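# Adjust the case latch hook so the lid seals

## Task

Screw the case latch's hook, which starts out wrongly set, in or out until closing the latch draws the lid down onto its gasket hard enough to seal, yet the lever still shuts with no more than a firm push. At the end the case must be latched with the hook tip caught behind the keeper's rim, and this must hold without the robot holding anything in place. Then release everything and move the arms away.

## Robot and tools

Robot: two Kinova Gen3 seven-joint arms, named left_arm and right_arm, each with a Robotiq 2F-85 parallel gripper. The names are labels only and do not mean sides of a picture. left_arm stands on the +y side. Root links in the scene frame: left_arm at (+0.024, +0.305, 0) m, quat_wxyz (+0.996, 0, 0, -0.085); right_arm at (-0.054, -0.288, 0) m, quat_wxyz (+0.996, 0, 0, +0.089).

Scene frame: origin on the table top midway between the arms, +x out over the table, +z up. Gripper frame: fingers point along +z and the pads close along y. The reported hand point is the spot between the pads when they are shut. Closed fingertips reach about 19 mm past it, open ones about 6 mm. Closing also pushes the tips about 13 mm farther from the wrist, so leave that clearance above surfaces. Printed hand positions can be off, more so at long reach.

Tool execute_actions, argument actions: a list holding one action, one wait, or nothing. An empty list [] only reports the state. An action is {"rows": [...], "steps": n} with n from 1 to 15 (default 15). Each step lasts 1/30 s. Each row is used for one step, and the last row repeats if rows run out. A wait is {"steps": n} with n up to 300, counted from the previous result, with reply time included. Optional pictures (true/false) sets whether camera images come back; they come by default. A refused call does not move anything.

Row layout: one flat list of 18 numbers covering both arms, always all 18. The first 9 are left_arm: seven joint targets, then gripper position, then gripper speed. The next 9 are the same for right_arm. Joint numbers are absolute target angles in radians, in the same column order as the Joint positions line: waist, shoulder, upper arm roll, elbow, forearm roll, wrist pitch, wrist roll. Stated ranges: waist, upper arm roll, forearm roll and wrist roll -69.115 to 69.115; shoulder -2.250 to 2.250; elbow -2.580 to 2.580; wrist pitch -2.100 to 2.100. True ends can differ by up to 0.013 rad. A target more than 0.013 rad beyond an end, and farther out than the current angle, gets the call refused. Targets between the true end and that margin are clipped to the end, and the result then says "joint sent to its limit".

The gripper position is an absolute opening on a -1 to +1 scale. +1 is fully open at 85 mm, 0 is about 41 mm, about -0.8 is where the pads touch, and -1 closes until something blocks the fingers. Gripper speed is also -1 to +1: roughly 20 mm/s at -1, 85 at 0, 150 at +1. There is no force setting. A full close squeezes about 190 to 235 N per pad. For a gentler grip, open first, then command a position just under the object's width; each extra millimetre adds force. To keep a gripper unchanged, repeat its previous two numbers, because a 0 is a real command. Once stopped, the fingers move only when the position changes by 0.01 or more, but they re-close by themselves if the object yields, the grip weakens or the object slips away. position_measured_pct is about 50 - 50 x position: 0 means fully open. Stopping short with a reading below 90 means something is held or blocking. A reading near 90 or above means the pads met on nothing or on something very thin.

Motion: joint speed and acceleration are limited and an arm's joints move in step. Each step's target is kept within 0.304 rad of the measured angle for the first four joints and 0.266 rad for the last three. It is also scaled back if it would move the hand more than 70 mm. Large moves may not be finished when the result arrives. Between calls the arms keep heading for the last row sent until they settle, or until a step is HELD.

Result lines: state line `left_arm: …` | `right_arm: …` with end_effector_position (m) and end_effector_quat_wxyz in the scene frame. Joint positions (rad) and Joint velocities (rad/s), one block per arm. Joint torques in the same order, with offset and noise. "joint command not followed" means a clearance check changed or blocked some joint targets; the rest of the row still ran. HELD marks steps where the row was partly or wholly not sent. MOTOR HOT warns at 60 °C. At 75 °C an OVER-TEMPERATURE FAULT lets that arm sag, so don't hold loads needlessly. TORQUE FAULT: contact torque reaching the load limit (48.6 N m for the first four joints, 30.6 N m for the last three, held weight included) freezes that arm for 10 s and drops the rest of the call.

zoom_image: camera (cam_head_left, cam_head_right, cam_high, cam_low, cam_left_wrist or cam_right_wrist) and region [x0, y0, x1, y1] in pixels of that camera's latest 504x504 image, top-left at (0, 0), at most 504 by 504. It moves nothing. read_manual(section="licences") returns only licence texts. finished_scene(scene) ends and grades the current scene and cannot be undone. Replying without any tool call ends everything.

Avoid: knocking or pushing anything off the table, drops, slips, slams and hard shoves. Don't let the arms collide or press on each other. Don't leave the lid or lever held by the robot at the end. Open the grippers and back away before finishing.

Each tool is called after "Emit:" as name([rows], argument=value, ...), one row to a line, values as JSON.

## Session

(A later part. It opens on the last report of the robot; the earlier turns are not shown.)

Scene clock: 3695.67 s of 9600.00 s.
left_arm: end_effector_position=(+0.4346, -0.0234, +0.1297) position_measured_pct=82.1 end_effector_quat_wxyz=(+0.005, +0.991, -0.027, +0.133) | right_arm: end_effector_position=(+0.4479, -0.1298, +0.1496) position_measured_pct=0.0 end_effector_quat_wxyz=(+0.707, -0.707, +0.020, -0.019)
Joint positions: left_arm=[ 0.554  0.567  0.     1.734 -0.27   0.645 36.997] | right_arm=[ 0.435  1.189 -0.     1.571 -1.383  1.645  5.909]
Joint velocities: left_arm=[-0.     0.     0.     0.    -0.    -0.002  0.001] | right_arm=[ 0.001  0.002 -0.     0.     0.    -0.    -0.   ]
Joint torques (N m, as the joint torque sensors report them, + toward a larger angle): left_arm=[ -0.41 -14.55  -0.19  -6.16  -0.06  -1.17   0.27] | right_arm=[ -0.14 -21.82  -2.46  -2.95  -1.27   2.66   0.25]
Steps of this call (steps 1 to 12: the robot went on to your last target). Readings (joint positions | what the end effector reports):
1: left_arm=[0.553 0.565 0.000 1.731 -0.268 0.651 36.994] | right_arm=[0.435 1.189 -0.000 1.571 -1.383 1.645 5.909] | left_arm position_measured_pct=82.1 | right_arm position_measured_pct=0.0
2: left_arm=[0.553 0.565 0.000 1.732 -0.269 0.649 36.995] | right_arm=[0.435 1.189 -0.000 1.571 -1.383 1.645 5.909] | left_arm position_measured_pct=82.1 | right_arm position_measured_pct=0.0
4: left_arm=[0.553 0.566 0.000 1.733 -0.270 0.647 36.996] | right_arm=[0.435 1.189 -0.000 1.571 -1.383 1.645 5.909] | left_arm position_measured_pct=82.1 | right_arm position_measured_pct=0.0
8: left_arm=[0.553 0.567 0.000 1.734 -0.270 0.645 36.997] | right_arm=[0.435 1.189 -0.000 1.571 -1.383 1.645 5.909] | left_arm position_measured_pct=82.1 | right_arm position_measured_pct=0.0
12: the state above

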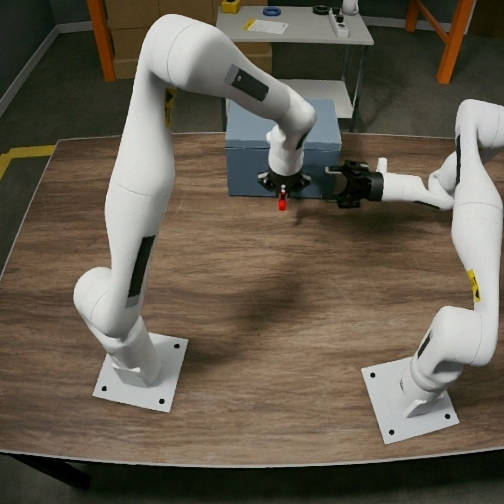

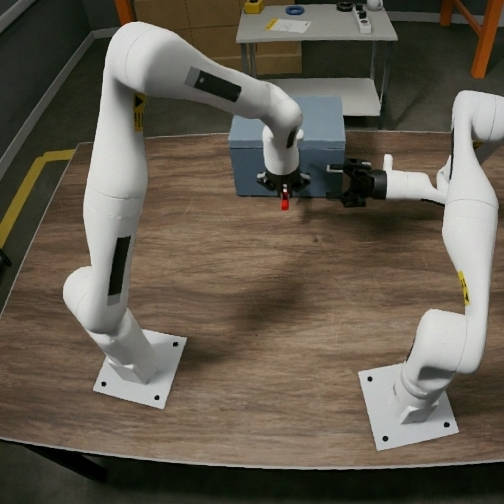

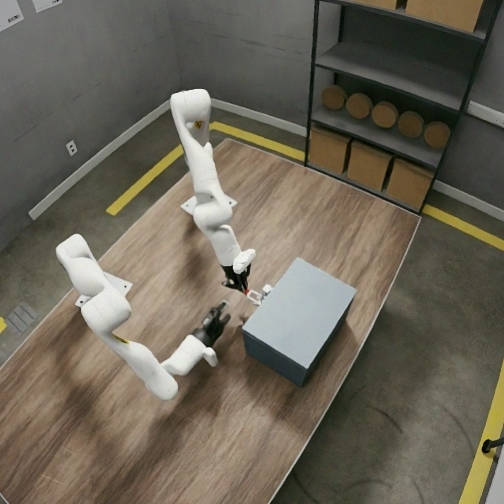

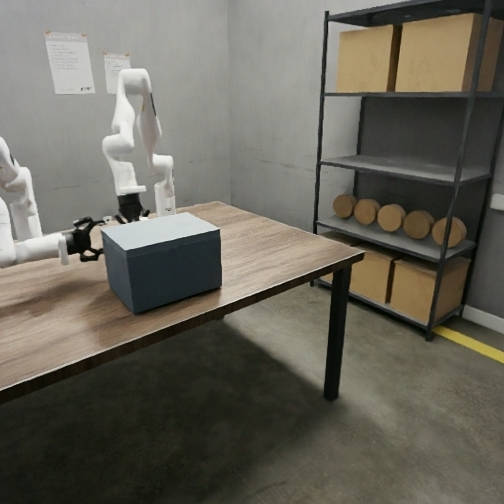

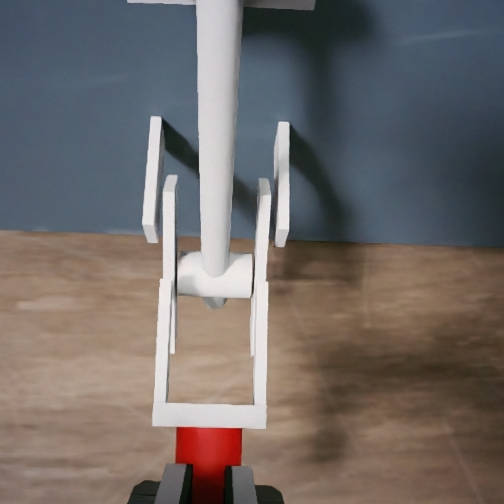

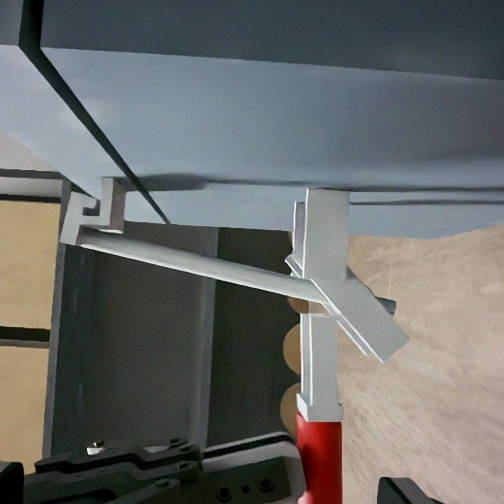

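Emit:
execute_actions([
  {"rows":[[0.5539,0.5771,0,1.7404,-0.274,0.635,37.0027,-0.64,0,0.4348,1.1893,0,1.5708,-1.3834,1.6454,5.9086,1,0.5],[0.5539,0.5771,0,1.7404,-0.274,0.635,37.0027,-0.64,0,0.4348,1.1893,0,1.5708,-1.3834,1.6454,5.9086,1,0.5],[0.5539,0.5771,0,1.7404,-0.274,0.635,37.0027,-0.64,0,0.4348,1.1893,0,1.5708,-1.3834,1.6454,5.9086,1,0.5],[0.5548,0.5816,0,1.7453,-0.2779,0.6262,37.0082,-0.64,0,0.4348,1.1893,0,1.5708,-1.3834,1.6454,5.9086,1,0.5],[0.5548,0.5816,0,1.7453,-0.2779,0.6262,37.0082,-0.64,0,0.4348,1.1893,0,1.5708,-1.3834,1.6454,5.9086,1,0.5],[0.5548,0.5816,0,1.7453,-0.2779,0.6262,37.0082,-0.64,0,0.4348,1.1893,0,1.5708,-1.3834,1.6454,5.9086,1,0.5],[0.5556,0.5862,0,1.7501,-0.2818,0.6175,37.0138,-0.64,0,0.4348,1.1893,0,1.5708,-1.3834,1.6454,5.9086,1,0.5],[0.5556,0.5862,0,1.7501,-0.2818,0.6175,37.0138,-0.64,0,0.4348,1.1893,0,1.5708,-1.3834,1.6454,5.9086,1,0.5],[0.5556,0.5862,0,1.7501,-0.2818,0.6175,37.0138,-0.64,0,0.4348,1.1893,0,1.5708,-1.3834,1.6454,5.9086,1,0.5],[0.5565,0.5907,0,1.755,-0.2857,0.6087,37.0193,-0.64,0,0.4348,1.1893,0,1.5708,-1.3834,1.6454,5.9086,1,0.5],[0.5565,0.5907,0,1.755,-0.2857,0.6087,37.0193,-0.64,0,0.4348,1.1893,0,1.5708,-1.3834,1.6454,5.9086,1,0.5],[0.5565,0.5907,0,1.755,-0.2857,0.6087,37.0193,-0.64,0,0.4348,1.1893,0,1.5708,-1.3834,1.6454,5.9086,1,0.5],[0.5574,0.5952,0,1.7599,-0.2896,0.5999,37.0249,-0.64,0,0.4348,1.1893,0,1.5708,-1.3834,1.6454,5.9086,1,0.5]],"steps":15},
], pictures=false)

Emit:
execute_actions([
  {"steps":10},
])

Emit:
zoom_image(camera="cam_right_wrist", region=[0,20,100,100])

Scene clock: 3720.80 s of 9600.00 s.
left_arm: end_effector_position=(+0.4346, -0.0235, +0.1173) position_measured_pct=81.7 end_effector_quat_wxyz=(+0.006, +0.990, -0.026, +0.135) | right_arm: end_effector_position=(+0.4479, -0.1298, +0.1496) position_measured_pct=0.0 end_effector_quat_wxyz=(+0.707, -0.707, +0.020, -0.019)
Joint positions: left_arm=[ 0.556  0.585 -0.001  1.753 -0.289  0.604 37.022] | right_arm=[ 0.435  1.189 -0.     1.571 -1.383  1.645  5.909]
Joint velocities: left_arm=[ 0.002  0.027 -0.003  0.031 -0.032 -0.07   0.044] | right_arm=[-0.002  0.    -0.    -0.     0.    -0.    -0.   ]
Joint torques (N m, as the joint torque sensors report them, + toward a larger angle): left_arm=[  0.25 -13.13   1.08  -4.92   0.39  -0.57   0.2 ] | right_arm=[  0.03 -21.61  -2.05  -3.01  -1.2    2.66   0.32]
Steps of this call (steps 1 to 30: the robot went on to your last target; steps 31 to 739: nothing new was sent; steps 740 to 754: all 15 steps of this action). Readings (joint positions | what the end effector reports):
740: left_arm=[0.554 0.568 0.000 1.735 -0.271 0.644 36.998] | right_arm=[0.435 1.189 -0.000 1.571 -1.383 1.645 5.909] | left_arm position_measured_pct=82.1 | right_arm position_measured_pct=0.0
741: left_arm=[0.554 0.569 0.000 1.736 -0.272 0.641 36.999] | right_arm=[0.435 1.189 -0.000 1.571 -1.383 1.645 5.909] | left_arm position_measured_pct=82.1 | right_arm position_measured_pct=0.0
743: left_arm=[0.554 0.571 0.000 1.738 -0.274 0.637 37.002] | right_arm=[0.435 1.189 -0.000 1.571 -1.383 1.645 5.909] | left_arm position_measured_pct=82.1 | right_arm position_measured_pct=0.0
747: left_arm=[0.555 0.576 -0.000 1.744 -0.279 0.625 37.009] | right_arm=[0.435 1.189 -0.000 1.571 -1.383 1.645 5.909] | left_arm position_measured_pct=82.1 | right_arm position_measured_pct=0.0
754: the state above

Scene clock: 3721.13 s of 9600.00 s.
left_arm: end_effector_position=(+0.4347, -0.0235, +0.1160) position_measured_pct=81.7 end_effector_quat_wxyz=(+0.007, +0.990, -0.026, +0.136) | right_arm: end_effector_position=(+0.4479, -0.1298, +0.1496) position_measured_pct=0.0 end_effector_quat_wxyz=(+0.707, -0.707, +0.020, -0.019)
Joint positions: left_arm=[ 0.556  0.587 -0.002  1.756 -0.291  0.599 37.025] | right_arm=[ 0.435  1.189 -0.     1.571 -1.383  1.645  5.909]
Joint velocities: left_arm=[ 0.     0.    -0.001  0.    -0.001 -0.001 -0.   ] | right_arm=[ 0.001 -0.    -0.001 -0.    -0.     0.    -0.   ]
Joint torques (N m, as the joint torque sensors report them, + toward a larger angle): left_arm=[  0.72 -12.45   1.05  -3.52   0.79  -0.55   0.05] | right_arm=[  0.01 -21.93  -2.35  -3.11  -1.35   2.75   0.3 ]
Steps of this call (steps 1 to 10: the robot went on to your last target). Readings (joint positions | what the end effector reports):
1: left_arm=[0.556 0.586 -0.002 1.754 -0.290 0.602 37.023] | right_arm=[0.435 1.189 -0.000 1.571 -1.383 1.645 5.909] | left_arm position_measured_pct=81.7 | right_arm position_measured_pct=0.0
2: left_arm=[0.556 0.586 -0.002 1.755 -0.290 0.601 37.024] | right_arm=[0.435 1.189 -0.000 1.571 -1.383 1.645 5.909] | left_arm position_measured_pct=81.7 | right_arm position_measured_pct=0.0
4: left_arm=[0.556 0.587 -0.002 1.755 -0.291 0.600 37.024] | right_arm=[0.435 1.189 -0.000 1.571 -1.383 1.645 5.909] | left_arm position_measured_pct=81.7 | right_arm position_measured_pct=0.0
8: left_arm=[0.556 0.587 -0.002 1.756 -0.291 0.599 37.025] | right_arm=[0.435 1.189 -0.000 1.571 -1.383 1.645 5.909] | left_arm position_measured_pct=81.7 | right_arm position_measured_pct=0.0
10: the state above

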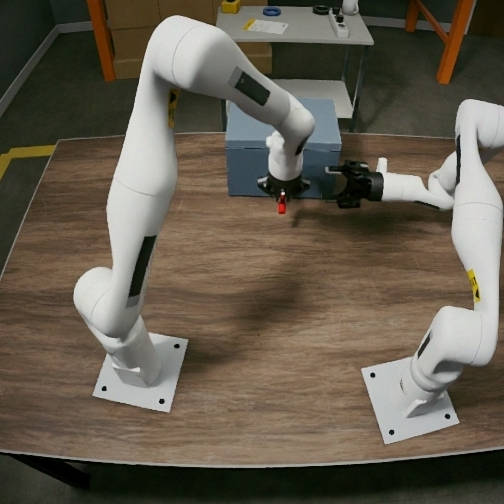

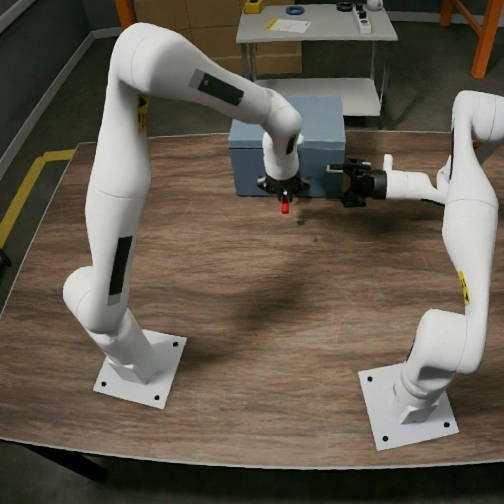

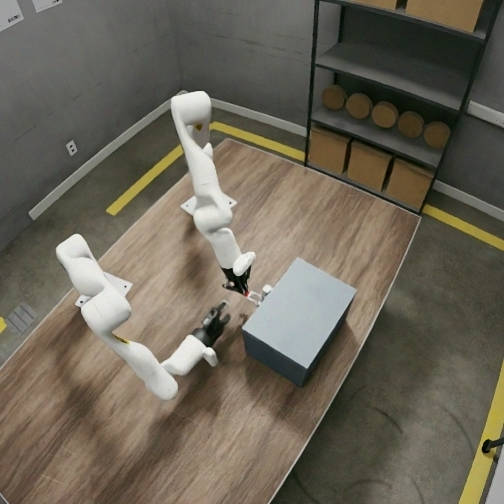

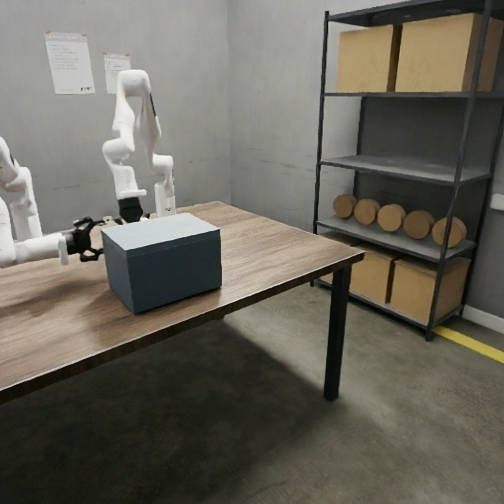

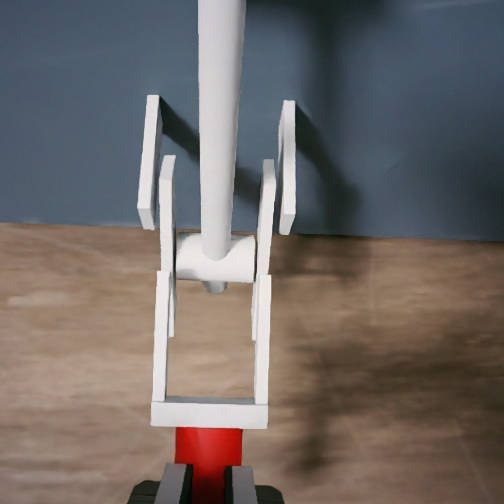

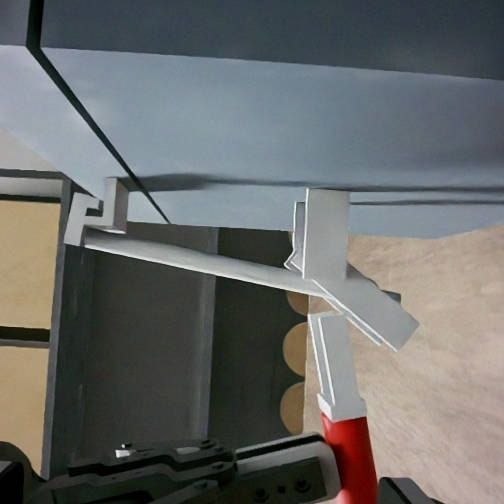

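Region (0, 20, 100, 100) of cam_right_wrist's 504x504 image, scaled by 5.040; it fills the top 403 rows of this view, and the rest is white.

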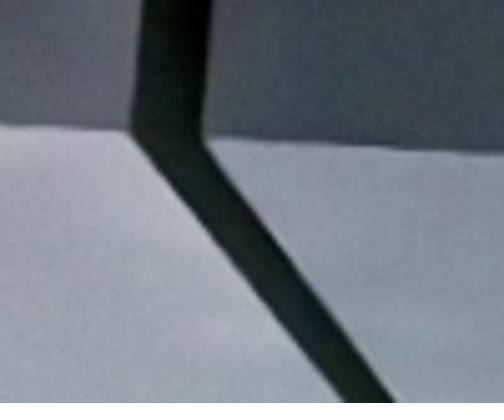

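Emit:
execute_actions([
  {"rows":[[0.5576,0.6004,0,1.763,-0.2934,0.5919,37.0296,-0.64,0,0.4348,1.1893,0,1.5708,-1.3834,1.6454,5.9086,1,0.5],[0.5576,0.6004,0,1.763,-0.2934,0.5919,37.0296,-0.64,0,0.4348,1.1893,0,1.5708,-1.3834,1.6454,5.9086,1,0.5],[0.5576,0.6004,0,1.763,-0.2934,0.5919,37.0296,-0.64,0,0.4348,1.1893,0,1.5708,-1.3834,1.6454,5.9086,1,0.5],[0.5578,0.6056,0,1.7662,-0.2973,0.5839,37.0343,-0.64,0,0.4348,1.1893,0,1.5708,-1.3834,1.6454,5.9086,1,0.5],[0.5578,0.6056,0,1.7662,-0.2973,0.5839,37.0343,-0.64,0,0.4348,1.1893,0,1.5708,-1.3834,1.6454,5.9086,1,0.5],[0.5578,0.6056,0,1.7662,-0.2973,0.5839,37.0343,-0.64,0,0.4348,1.1893,0,1.5708,-1.3834,1.6454,5.9086,1,0.5],[0.5579,0.6109,0,1.7693,-0.3011,0.5759,37.0391,-0.64,0,0.4348,1.1893,0,1.5708,-1.3834,1.6454,5.9086,1,0.5],[0.5579,0.6109,0,1.7693,-0.3011,0.5759,37.0391,-0.64,0,0.4348,1.1893,0,1.5708,-1.3834,1.6454,5.9086,1,0.5],[0.5579,0.6109,0,1.7693,-0.3011,0.5759,37.0391,-0.64,0,0.4348,1.1893,0,1.5708,-1.3834,1.6454,5.9086,1,0.5],[0.5581,0.6161,0,1.7725,-0.305,0.5679,37.0438,-0.64,0,0.4348,1.1893,0,1.5708,-1.3834,1.6454,5.9086,1,0.5],[0.5581,0.6161,0,1.7725,-0.305,0.5679,37.0438,-0.64,0,0.4348,1.1893,0,1.5708,-1.3834,1.6454,5.9086,1,0.5],[0.5581,0.6161,0,1.7725,-0.305,0.5679,37.0438,-0.64,0,0.4348,1.1893,0,1.5708,-1.3834,1.6454,5.9086,1,0.5],[0.5583,0.6213,0,1.7756,-0.3088,0.5599,37.0485,-0.64,0,0.4348,1.1893,0,1.5708,-1.3834,1.6454,5.9086,1,0.5]],"steps":15},
], pictures=false)

Emit:
execute_actions([
  {"steps":10},
])

Emit:
zoom_image(camera="cam_right_wrist", region=[0,20,100,100])

Scene clock: 3744.47 s of 9600.00 s.
left_arm: end_effector_position=(+0.4339, -0.0233, +0.1019) position_measured_pct=81.7 end_effector_quat_wxyz=(+0.006, +0.990, -0.026, +0.135) | right_arm: end_effector_position=(+0.4479, -0.1298, +0.1496) position_measured_pct=0.0 end_effector_quat_wxyz=(+0.707, -0.707, +0.020, -0.019)
Joint positions: left_arm=[ 0.557  0.611 -0.002  1.77  -0.308  0.564 37.046] | right_arm=[ 0.435  1.189 -0.     1.571 -1.383  1.645  5.909]
Joint velocities: left_arm=[ 0.004  0.045  0.006  0.034 -0.025 -0.058  0.038] | right_arm=[ 0.002  0.001 -0.    -0.     0.    -0.001  0.   ]
Joint torques (N m, as the joint torque sensors report them, + toward a larger angle): left_arm=[  0.08 -14.49   1.1   -4.66   0.58  -0.49   0.02] | right_arm=[ -0.17 -21.75  -1.99  -2.98  -1.2    2.66   0.56]
Steps of this call (steps 1 to 15: the robot went on to your last target; steps 16 to 685: nothing new was sent; steps 686 to 700: all 15 steps of this action). Readings (joint positions | what the end effector reports):
686: left_arm=[0.556 0.589 -0.002 1.756 -0.292 0.598 37.025] | right_arm=[0.435 1.189 -0.000 1.571 -1.383 1.645 5.909] | left_arm position_measured_pct=81.7 | right_arm position_measured_pct=0.0
687: left_arm=[0.556 0.590 -0.002 1.757 -0.293 0.596 37.027] | right_arm=[0.435 1.189 -0.000 1.571 -1.383 1.645 5.909] | left_arm position_measured_pct=81.7 | right_arm position_measured_pct=0.0
689: left_arm=[0.556 0.592 -0.002 1.758 -0.295 0.592 37.029] | right_arm=[0.435 1.189 -0.000 1.571 -1.383 1.645 5.909] | left_arm position_measured_pct=81.7 | right_arm position_measured_pct=0.0
693: left_arm=[0.556 0.598 -0.002 1.762 -0.300 0.582 37.035] | right_arm=[0.435 1.189 -0.000 1.571 -1.383 1.645 5.909] | left_arm position_measured_pct=81.7 | right_arm position_measured_pct=0.0
700: the state above

Scene clock: 3744.80 s of 9600.00 s.
left_arm: end_effector_position=(+0.4329, -0.0233, +0.0992) position_measured_pct=81.7 end_effector_quat_wxyz=(+0.006, +0.991, -0.026, +0.134) | right_arm: end_effector_position=(+0.4479, -0.1298, +0.1496) position_measured_pct=0.0 end_effector_quat_wxyz=(+0.707, -0.707, +0.020, -0.019)
Joint positions: left_arm=[ 0.558  0.615 -0.001  1.773 -0.31   0.56  37.048] | right_arm=[ 0.435  1.189 -0.     1.571 -1.383  1.645  5.909]
Joint velocities: left_arm=[-0.     0.002 -0.    -0.    -0.001 -0.001 -0.   ] | right_arm=[-0.001 -0.    -0.    -0.    -0.    -0.     0.   ]
Joint torques (N m, as the joint torque sensors report them, + toward a larger angle): left_arm=[  0.22 -13.86   0.6   -4.59   0.37  -0.62   0.16] | right_arm=[ -0.19 -22.01  -2.31  -3.31  -1.21   2.66   0.28]
Steps of this call (steps 1 to 10: the robot went on to your last target). Readings (joint positions | what the end effector reports):
1: left_arm=[0.557 0.612 -0.001 1.771 -0.309 0.562 37.047] | right_arm=[0.435 1.189 -0.000 1.571 -1.383 1.645 5.909] | left_arm position_measured_pct=81.7 | right_arm position_measured_pct=0.0
2: left_arm=[0.557 0.613 -0.001 1.772 -0.309 0.561 37.047] | right_arm=[0.435 1.189 -0.000 1.571 -1.383 1.645 5.909] | left_arm position_measured_pct=81.7 | right_arm position_measured_pct=0.0
4: left_arm=[0.557 0.614 -0.001 1.772 -0.310 0.560 37.048] | right_arm=[0.435 1.189 -0.000 1.571 -1.383 1.645 5.909] | left_arm position_measured_pct=81.7 | right_arm position_measured_pct=0.0
8: left_arm=[0.558 0.615 -0.001 1.773 -0.310 0.560 37.048] | right_arm=[0.435 1.189 -0.000 1.571 -1.383 1.645 5.909] | left_arm position_measured_pct=81.7 | right_arm position_measured_pct=0.0
10: the state above

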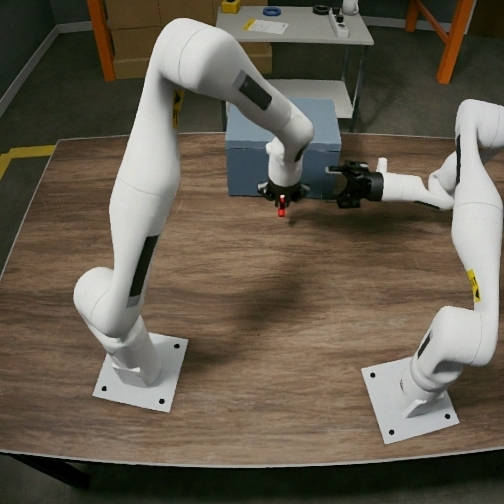

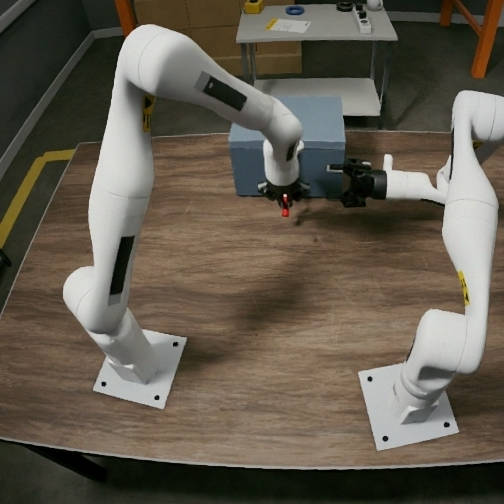

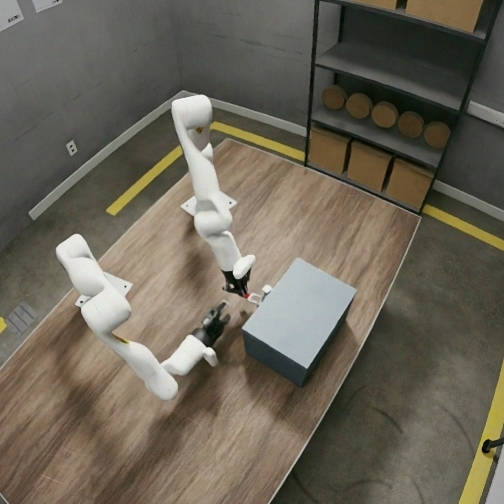

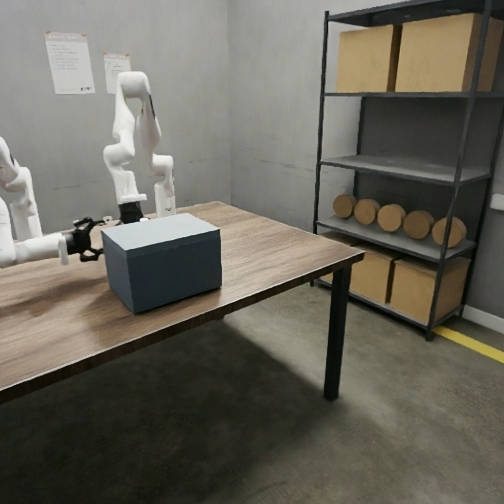

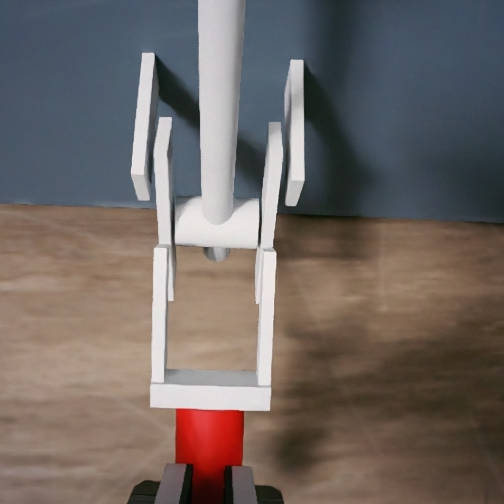

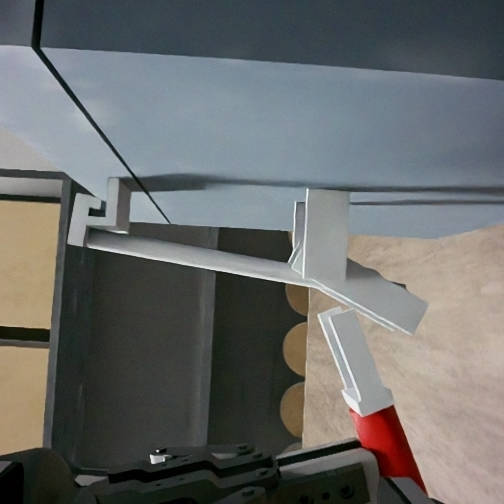

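Region (0, 20, 100, 100) of cam_right_wrist's 504x504 image, scaled by 5.040; it fills the top 403 rows of this view, and the rest is white.

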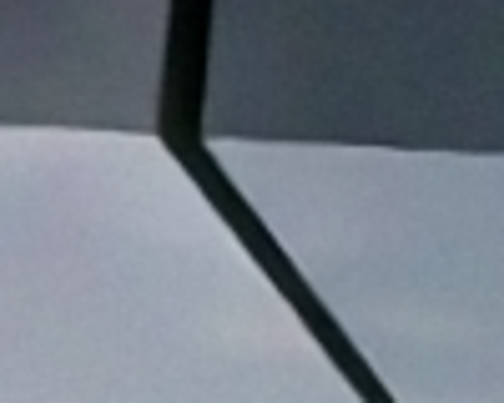

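Emit:
execute_actions([
  {"rows":[[0.5573,0.6296,0,1.7769,-0.3135,0.5506,37.0532,-0.64,0,0.4348,1.1893,0,1.5708,-1.3834,1.6454,5.9086,1,0.5],[0.5573,0.6296,0,1.7769,-0.3135,0.5506,37.0532,-0.64,0,0.4348,1.1893,0,1.5708,-1.3834,1.6454,5.9086,1,0.5],[0.5573,0.6296,0,1.7769,-0.3135,0.5506,37.0532,-0.64,0,0.4348,1.1893,0,1.5708,-1.3834,1.6454,5.9086,1,0.5],[0.5573,0.6296,0,1.7769,-0.3135,0.5506,37.0532,-0.64,0,0.4348,1.1893,0,1.5708,-1.3834,1.6454,5.9086,1,0.5],[0.5564,0.6378,0,1.7783,-0.3182,0.5414,37.0578,-0.64,0,0.4348,1.1893,0,1.5708,-1.3834,1.6454,5.9086,1,0.5],[0.5564,0.6378,0,1.7783,-0.3182,0.5414,37.0578,-0.64,0,0.4348,1.1893,0,1.5708,-1.3834,1.6454,5.9086,1,0.5],[0.5564,0.6378,0,1.7783,-0.3182,0.5414,37.0578,-0.64,0,0.4348,1.1893,0,1.5708,-1.3834,1.6454,5.9086,1,0.5],[0.5564,0.6378,0,1.7783,-0.3182,0.5414,37.0578,-0.64,0,0.4348,1.1893,0,1.5708,-1.3834,1.6454,5.9086,1,0.5],[0.5555,0.6461,0,1.7796,-0.3228,0.5321,37.0625,-0.64,0,0.4348,1.1893,0,1.5708,-1.3834,1.6454,5.9086,1,0.5],[0.5555,0.6461,0,1.7796,-0.3228,0.5321,37.0625,-0.64,0,0.4348,1.1893,0,1.5708,-1.3834,1.6454,5.9086,1,0.5],[0.5555,0.6461,0,1.7796,-0.3228,0.5321,37.0625,-0.64,0,0.4348,1.1893,0,1.5708,-1.3834,1.6454,5.9086,1,0.5],[0.5555,0.6461,0,1.7796,-0.3228,0.5321,37.0625,-0.64,0,0.4348,1.1893,0,1.5708,-1.3834,1.6454,5.9086,1,0.5],[0.5545,0.6543,0,1.7809,-0.3275,0.5228,37.0671,-0.64,0,0.4348,1.1893,0,1.5708,-1.3834,1.6454,5.9086,1,0.5]],"steps":15},
], pictures=false)

Emit:
execute_actions([
  {"steps":10},
])

Emit:
zoom_image(camera="cam_right_wrist", region=[0,20,100,100])

Scene clock: 3764.23 s of 9600.00 s.
left_arm: end_effector_position=(+0.4334, -0.0231, +0.0826) position_measured_pct=81.7 end_effector_quat_wxyz=(+0.005, +0.991, -0.027, +0.132) | right_arm: end_effector_position=(+0.4479, -0.1298, +0.1496) position_measured_pct=0.0 end_effector_quat_wxyz=(+0.707, -0.707, +0.020, -0.019)
Joint positions: left_arm=[ 0.555  0.647  0.     1.779 -0.325  0.528 37.065] | right_arm=[ 0.435  1.189 -0.     1.571 -1.383  1.645  5.909]
Joint velocities: left_arm=[-0.005  0.062  0.001  0.018 -0.032 -0.067  0.034] | right_arm=[-0.     0.001 -0.    -0.     0.     0.001 -0.   ]
Joint torques (N m, as the joint torque sensors report them, + toward a larger angle): left_arm=[ -0.73 -18.04  -0.51  -6.4   -0.54  -1.02  -0.18] | right_arm=[ -0.23 -21.97  -2.37  -2.98  -1.47   2.78   0.35]
Steps of this call (steps 1 to 15: the robot went on to your last target; steps 16 to 568: nothing new was sent; steps 569 to 583: all 15 steps of this action). Readings (joint positions | what the end effector reports):
569: left_arm=[0.558 0.617 -0.001 1.773 -0.310 0.559 37.049] | right_arm=[0.435 1.189 -0.000 1.571 -1.383 1.645 5.909] | left_arm position_measured_pct=81.7 | right_arm position_measured_pct=0.0
570: left_arm=[0.557 0.619 -0.001 1.773 -0.311 0.556 37.050] | right_arm=[0.435 1.189 -0.000 1.571 -1.383 1.645 5.909] | left_arm position_measured_pct=81.7 | right_arm position_measured_pct=0.0
572: left_arm=[0.557 0.622 -0.001 1.774 -0.313 0.553 37.052] | right_arm=[0.435 1.189 -0.000 1.571 -1.383 1.645 5.909] | left_arm position_measured_pct=81.7 | right_arm position_measured_pct=0.0
576: left_arm=[0.556 0.630 -0.000 1.776 -0.317 0.544 37.056] | right_arm=[0.435 1.189 -0.000 1.571 -1.383 1.645 5.909] | left_arm position_measured_pct=81.7 | right_arm position_measured_pct=0.0
583: the state above

Scene clock: 3764.57 s of 9600.00 s.
left_arm: end_effector_position=(+0.4332, -0.0230, +0.0796) position_measured_pct=81.7 end_effector_quat_wxyz=(+0.004, +0.991, -0.027, +0.131) | right_arm: end_effector_position=(+0.4479, -0.1298, +0.1496) position_measured_pct=0.0 end_effector_quat_wxyz=(+0.707, -0.707, +0.020, -0.019)
Joint positions: left_arm=[ 0.555  0.653  0.     1.78  -0.327  0.523 37.067] | right_arm=[ 0.435  1.189 -0.     1.571 -1.383  1.645  5.909]
Joint velocities: left_arm=[ 0.001  0.004 -0.    -0.    -0.001 -0.001  0.001] | right_arm=[ 0.001  0.001 -0.001 -0.001  0.     0.     0.   ]
Joint torques (N m, as the joint torque sensors report them, + toward a larger angle): left_arm=[ -0.5  -19.08  -0.14  -6.09  -0.18  -0.78   0.05] | right_arm=[ -0.24 -21.88  -2.33  -3.17  -1.31   2.9    0.46]
Steps of this call (steps 1 to 10: the robot went on to your last target). Readings (joint positions | what the end effector reports):
1: left_arm=[0.555 0.649 0.000 1.780 -0.326 0.526 37.066] | right_arm=[0.435 1.189 -0.000 1.571 -1.383 1.645 5.909] | left_arm position_measured_pct=81.7 | right_arm position_measured_pct=0.0
2: left_arm=[0.555 0.650 0.000 1.780 -0.327 0.525 37.066] | right_arm=[0.435 1.189 -0.000 1.571 -1.383 1.645 5.909] | left_arm position_measured_pct=81.7 | right_arm position_measured_pct=0.0
4: left_arm=[0.555 0.651 0.000 1.780 -0.327 0.523 37.067] | right_arm=[0.435 1.189 -0.000 1.571 -1.383 1.645 5.909] | left_arm position_measured_pct=81.7 | right_arm position_measured_pct=0.0
8: left_arm=[0.555 0.653 0.000 1.780 -0.327 0.523 37.067] | right_arm=[0.435 1.189 -0.000 1.571 -1.383 1.645 5.909] | left_arm position_measured_pct=81.7 | right_arm position_measured_pct=0.0
10: the state above

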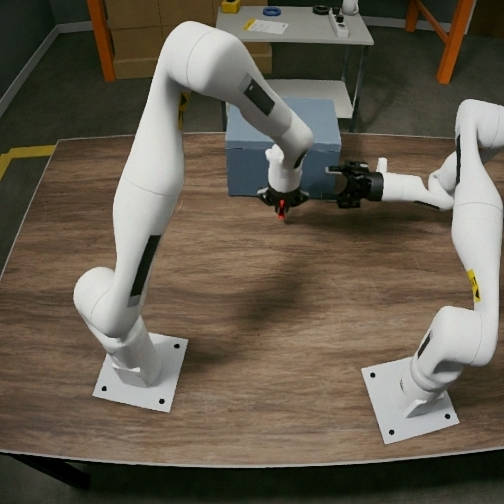

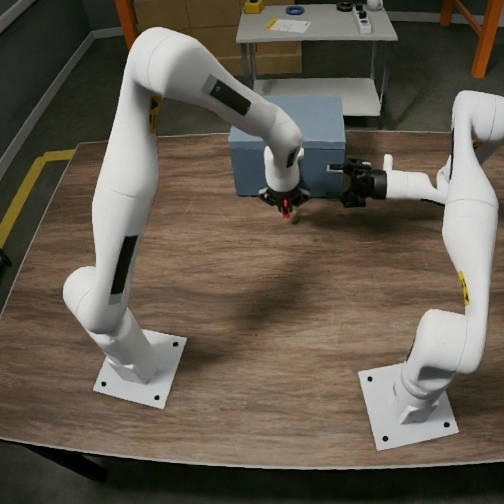

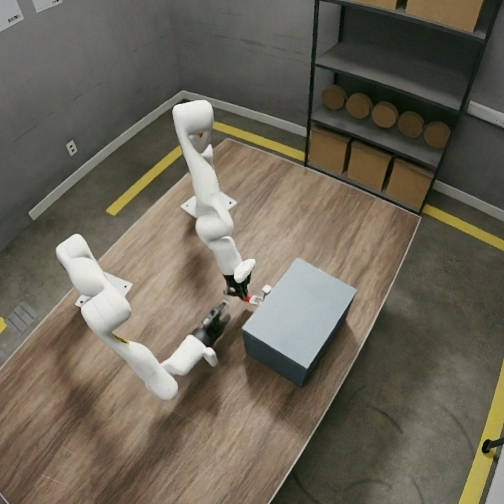

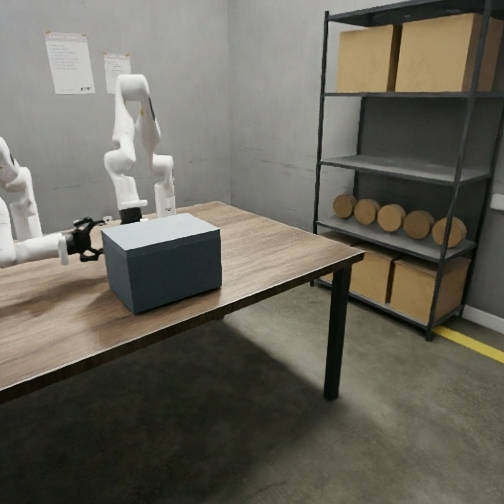

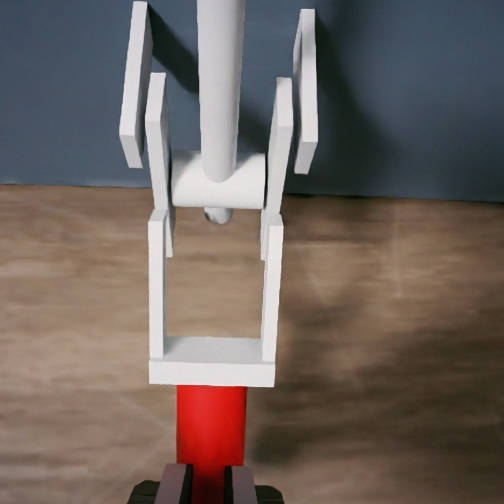

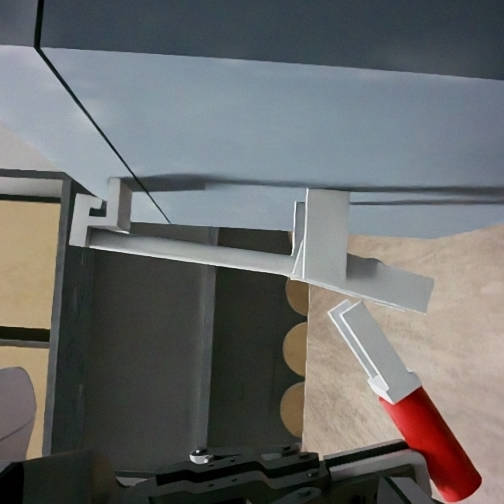

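Region (0, 20, 100, 100) of cam_right_wrist's 504x504 image, scaled by 5.040; it fills the top 403 rows of this view, and the rest is white.

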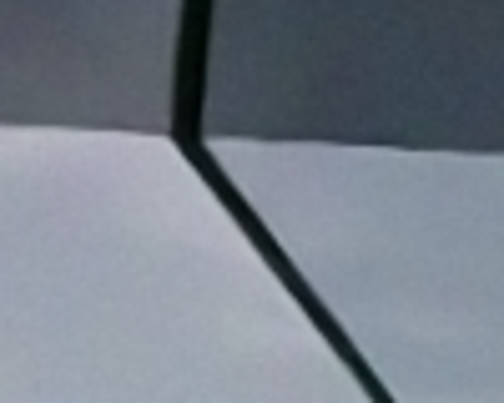

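Emit:
execute_actions([
  {"rows":[[0.553,0.6601,0,1.7823,-0.3313,0.5157,37.0704,-0.64,0,0.4348,1.1893,0,1.5708,-1.3834,1.6454,5.9086,1,0.5],[0.553,0.6601,0,1.7823,-0.3313,0.5157,37.0704,-0.64,0,0.4348,1.1893,0,1.5708,-1.3834,1.6454,5.9086,1,0.5],[0.553,0.6601,0,1.7823,-0.3313,0.5157,37.0704,-0.64,0,0.4348,1.1893,0,1.5708,-1.3834,1.6454,5.9086,1,0.5],[0.5515,0.6659,0,1.7838,-0.3352,0.5085,37.0737,-0.64,0,0.4348,1.1893,0,1.5708,-1.3834,1.6454,5.9086,1,0.5],[0.5515,0.6659,0,1.7838,-0.3352,0.5085,37.0737,-0.64,0,0.4348,1.1893,0,1.5708,-1.3834,1.6454,5.9086,1,0.5],[0.5515,0.6659,0,1.7838,-0.3352,0.5085,37.0737,-0.64,0,0.4348,1.1893,0,1.5708,-1.3834,1.6454,5.9086,1,0.5],[0.5501,0.6717,0,1.7852,-0.339,0.5014,37.077,-0.64,0,0.4348,1.1893,0,1.5708,-1.3834,1.6454,5.9086,1,0.5]],"steps":15},
])

Emit:
zoom_image(camera="cam_right_wrist", region=[0,20,100,100])

Scene clock: 3788.90 s of 9600.00 s.
left_arm: end_effector_position=(+0.4348, -0.0213, +0.0701) position_measured_pct=82.1 end_effector_quat_wxyz=(+0.004, +0.991, -0.027, +0.131) | right_arm: end_effector_position=(+0.4479, -0.1298, +0.1496) position_measured_pct=0.0 end_effector_quat_wxyz=(+0.707, -0.707, +0.020, -0.019)
Joint positions: left_arm=[ 0.55   0.671 -0.     1.785 -0.339  0.502 37.077] | right_arm=[ 0.435  1.189 -0.     1.571 -1.383  1.645  5.909]
Joint velocities: left_arm=[-0.001  0.002 -0.001  0.    -0.001 -0.004  0.001] | right_arm=[ 0. -0.  0.  0. -0. -0. -0.]
Joint torques (N m, as the joint torque sensors report them, + toward a larger angle): left_arm=[ -0.23 -19.41   0.05  -6.42  -0.07  -0.45   0.35] | right_arm=[ -0.02 -21.83  -2.51  -3.21  -1.21   2.55   0.31]
Steps of this call (steps 1 to 15: the robot went on to your last target; steps 16 to 715: nothing new was sent; steps 716 to 730: all 15 steps of this action). Readings (joint positions | what the end effector reports):
716: left_arm=[0.554 0.655 0.000 1.781 -0.328 0.522 37.067] | right_arm=[0.435 1.189 -0.000 1.571 -1.383 1.645 5.909] | left_arm position_measured_pct=82.1 | right_arm position_measured_pct=0.0
717: left_arm=[0.554 0.657 0.000 1.781 -0.329 0.520 37.068] | right_arm=[0.435 1.189 -0.000 1.571 -1.383 1.645 5.909] | left_arm position_measured_pct=82.1 | right_arm position_measured_pct=0.0
719: left_arm=[0.553 0.659 0.000 1.782 -0.331 0.517 37.070] | right_arm=[0.435 1.189 -0.000 1.571 -1.383 1.645 5.909] | left_arm position_measured_pct=82.1 | right_arm position_measured_pct=0.0
723: left_arm=[0.551 0.667 0.000 1.784 -0.336 0.508 37.074] | right_arm=[0.435 1.189 -0.000 1.571 -1.383 1.645 5.909] | left_arm position_measured_pct=82.1 | right_arm position_measured_pct=0.0
730: the state above

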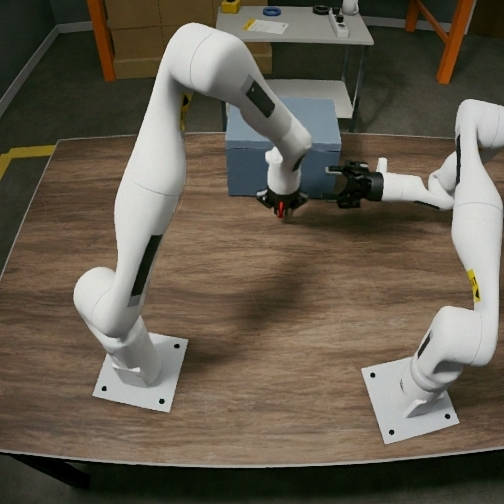

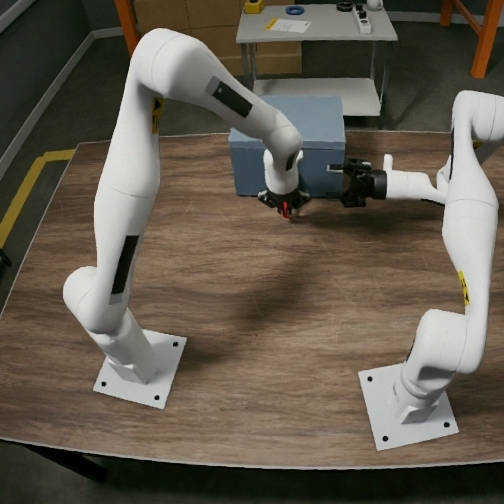

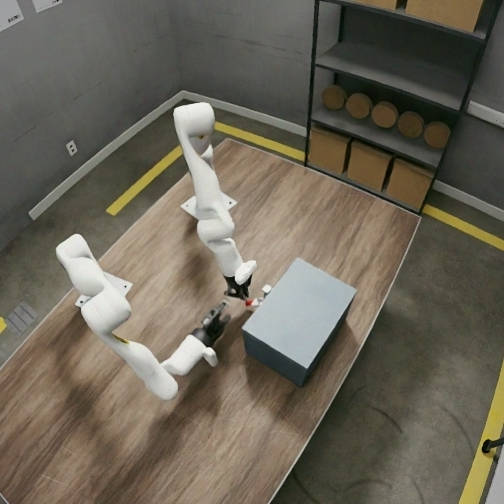

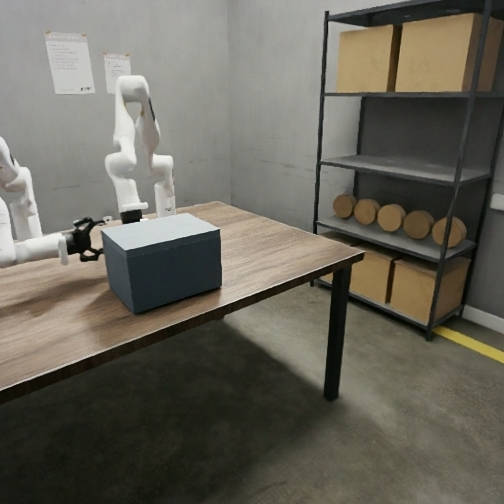

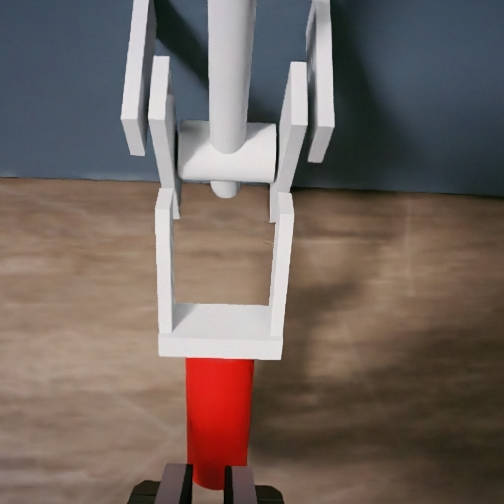

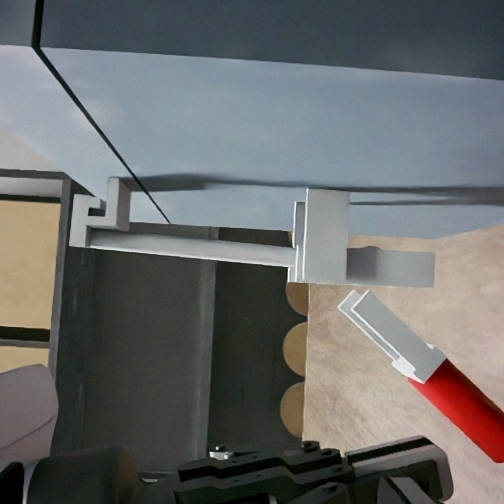

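Region (0, 20, 100, 100) of cam_right_wrist's 504x504 image, scaled by 5.040; it fills the top 403 rows of this view, and the rest is white.

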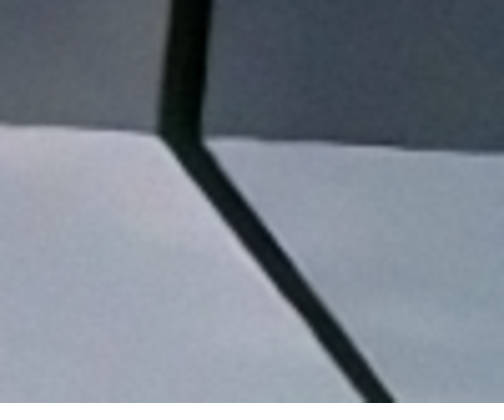

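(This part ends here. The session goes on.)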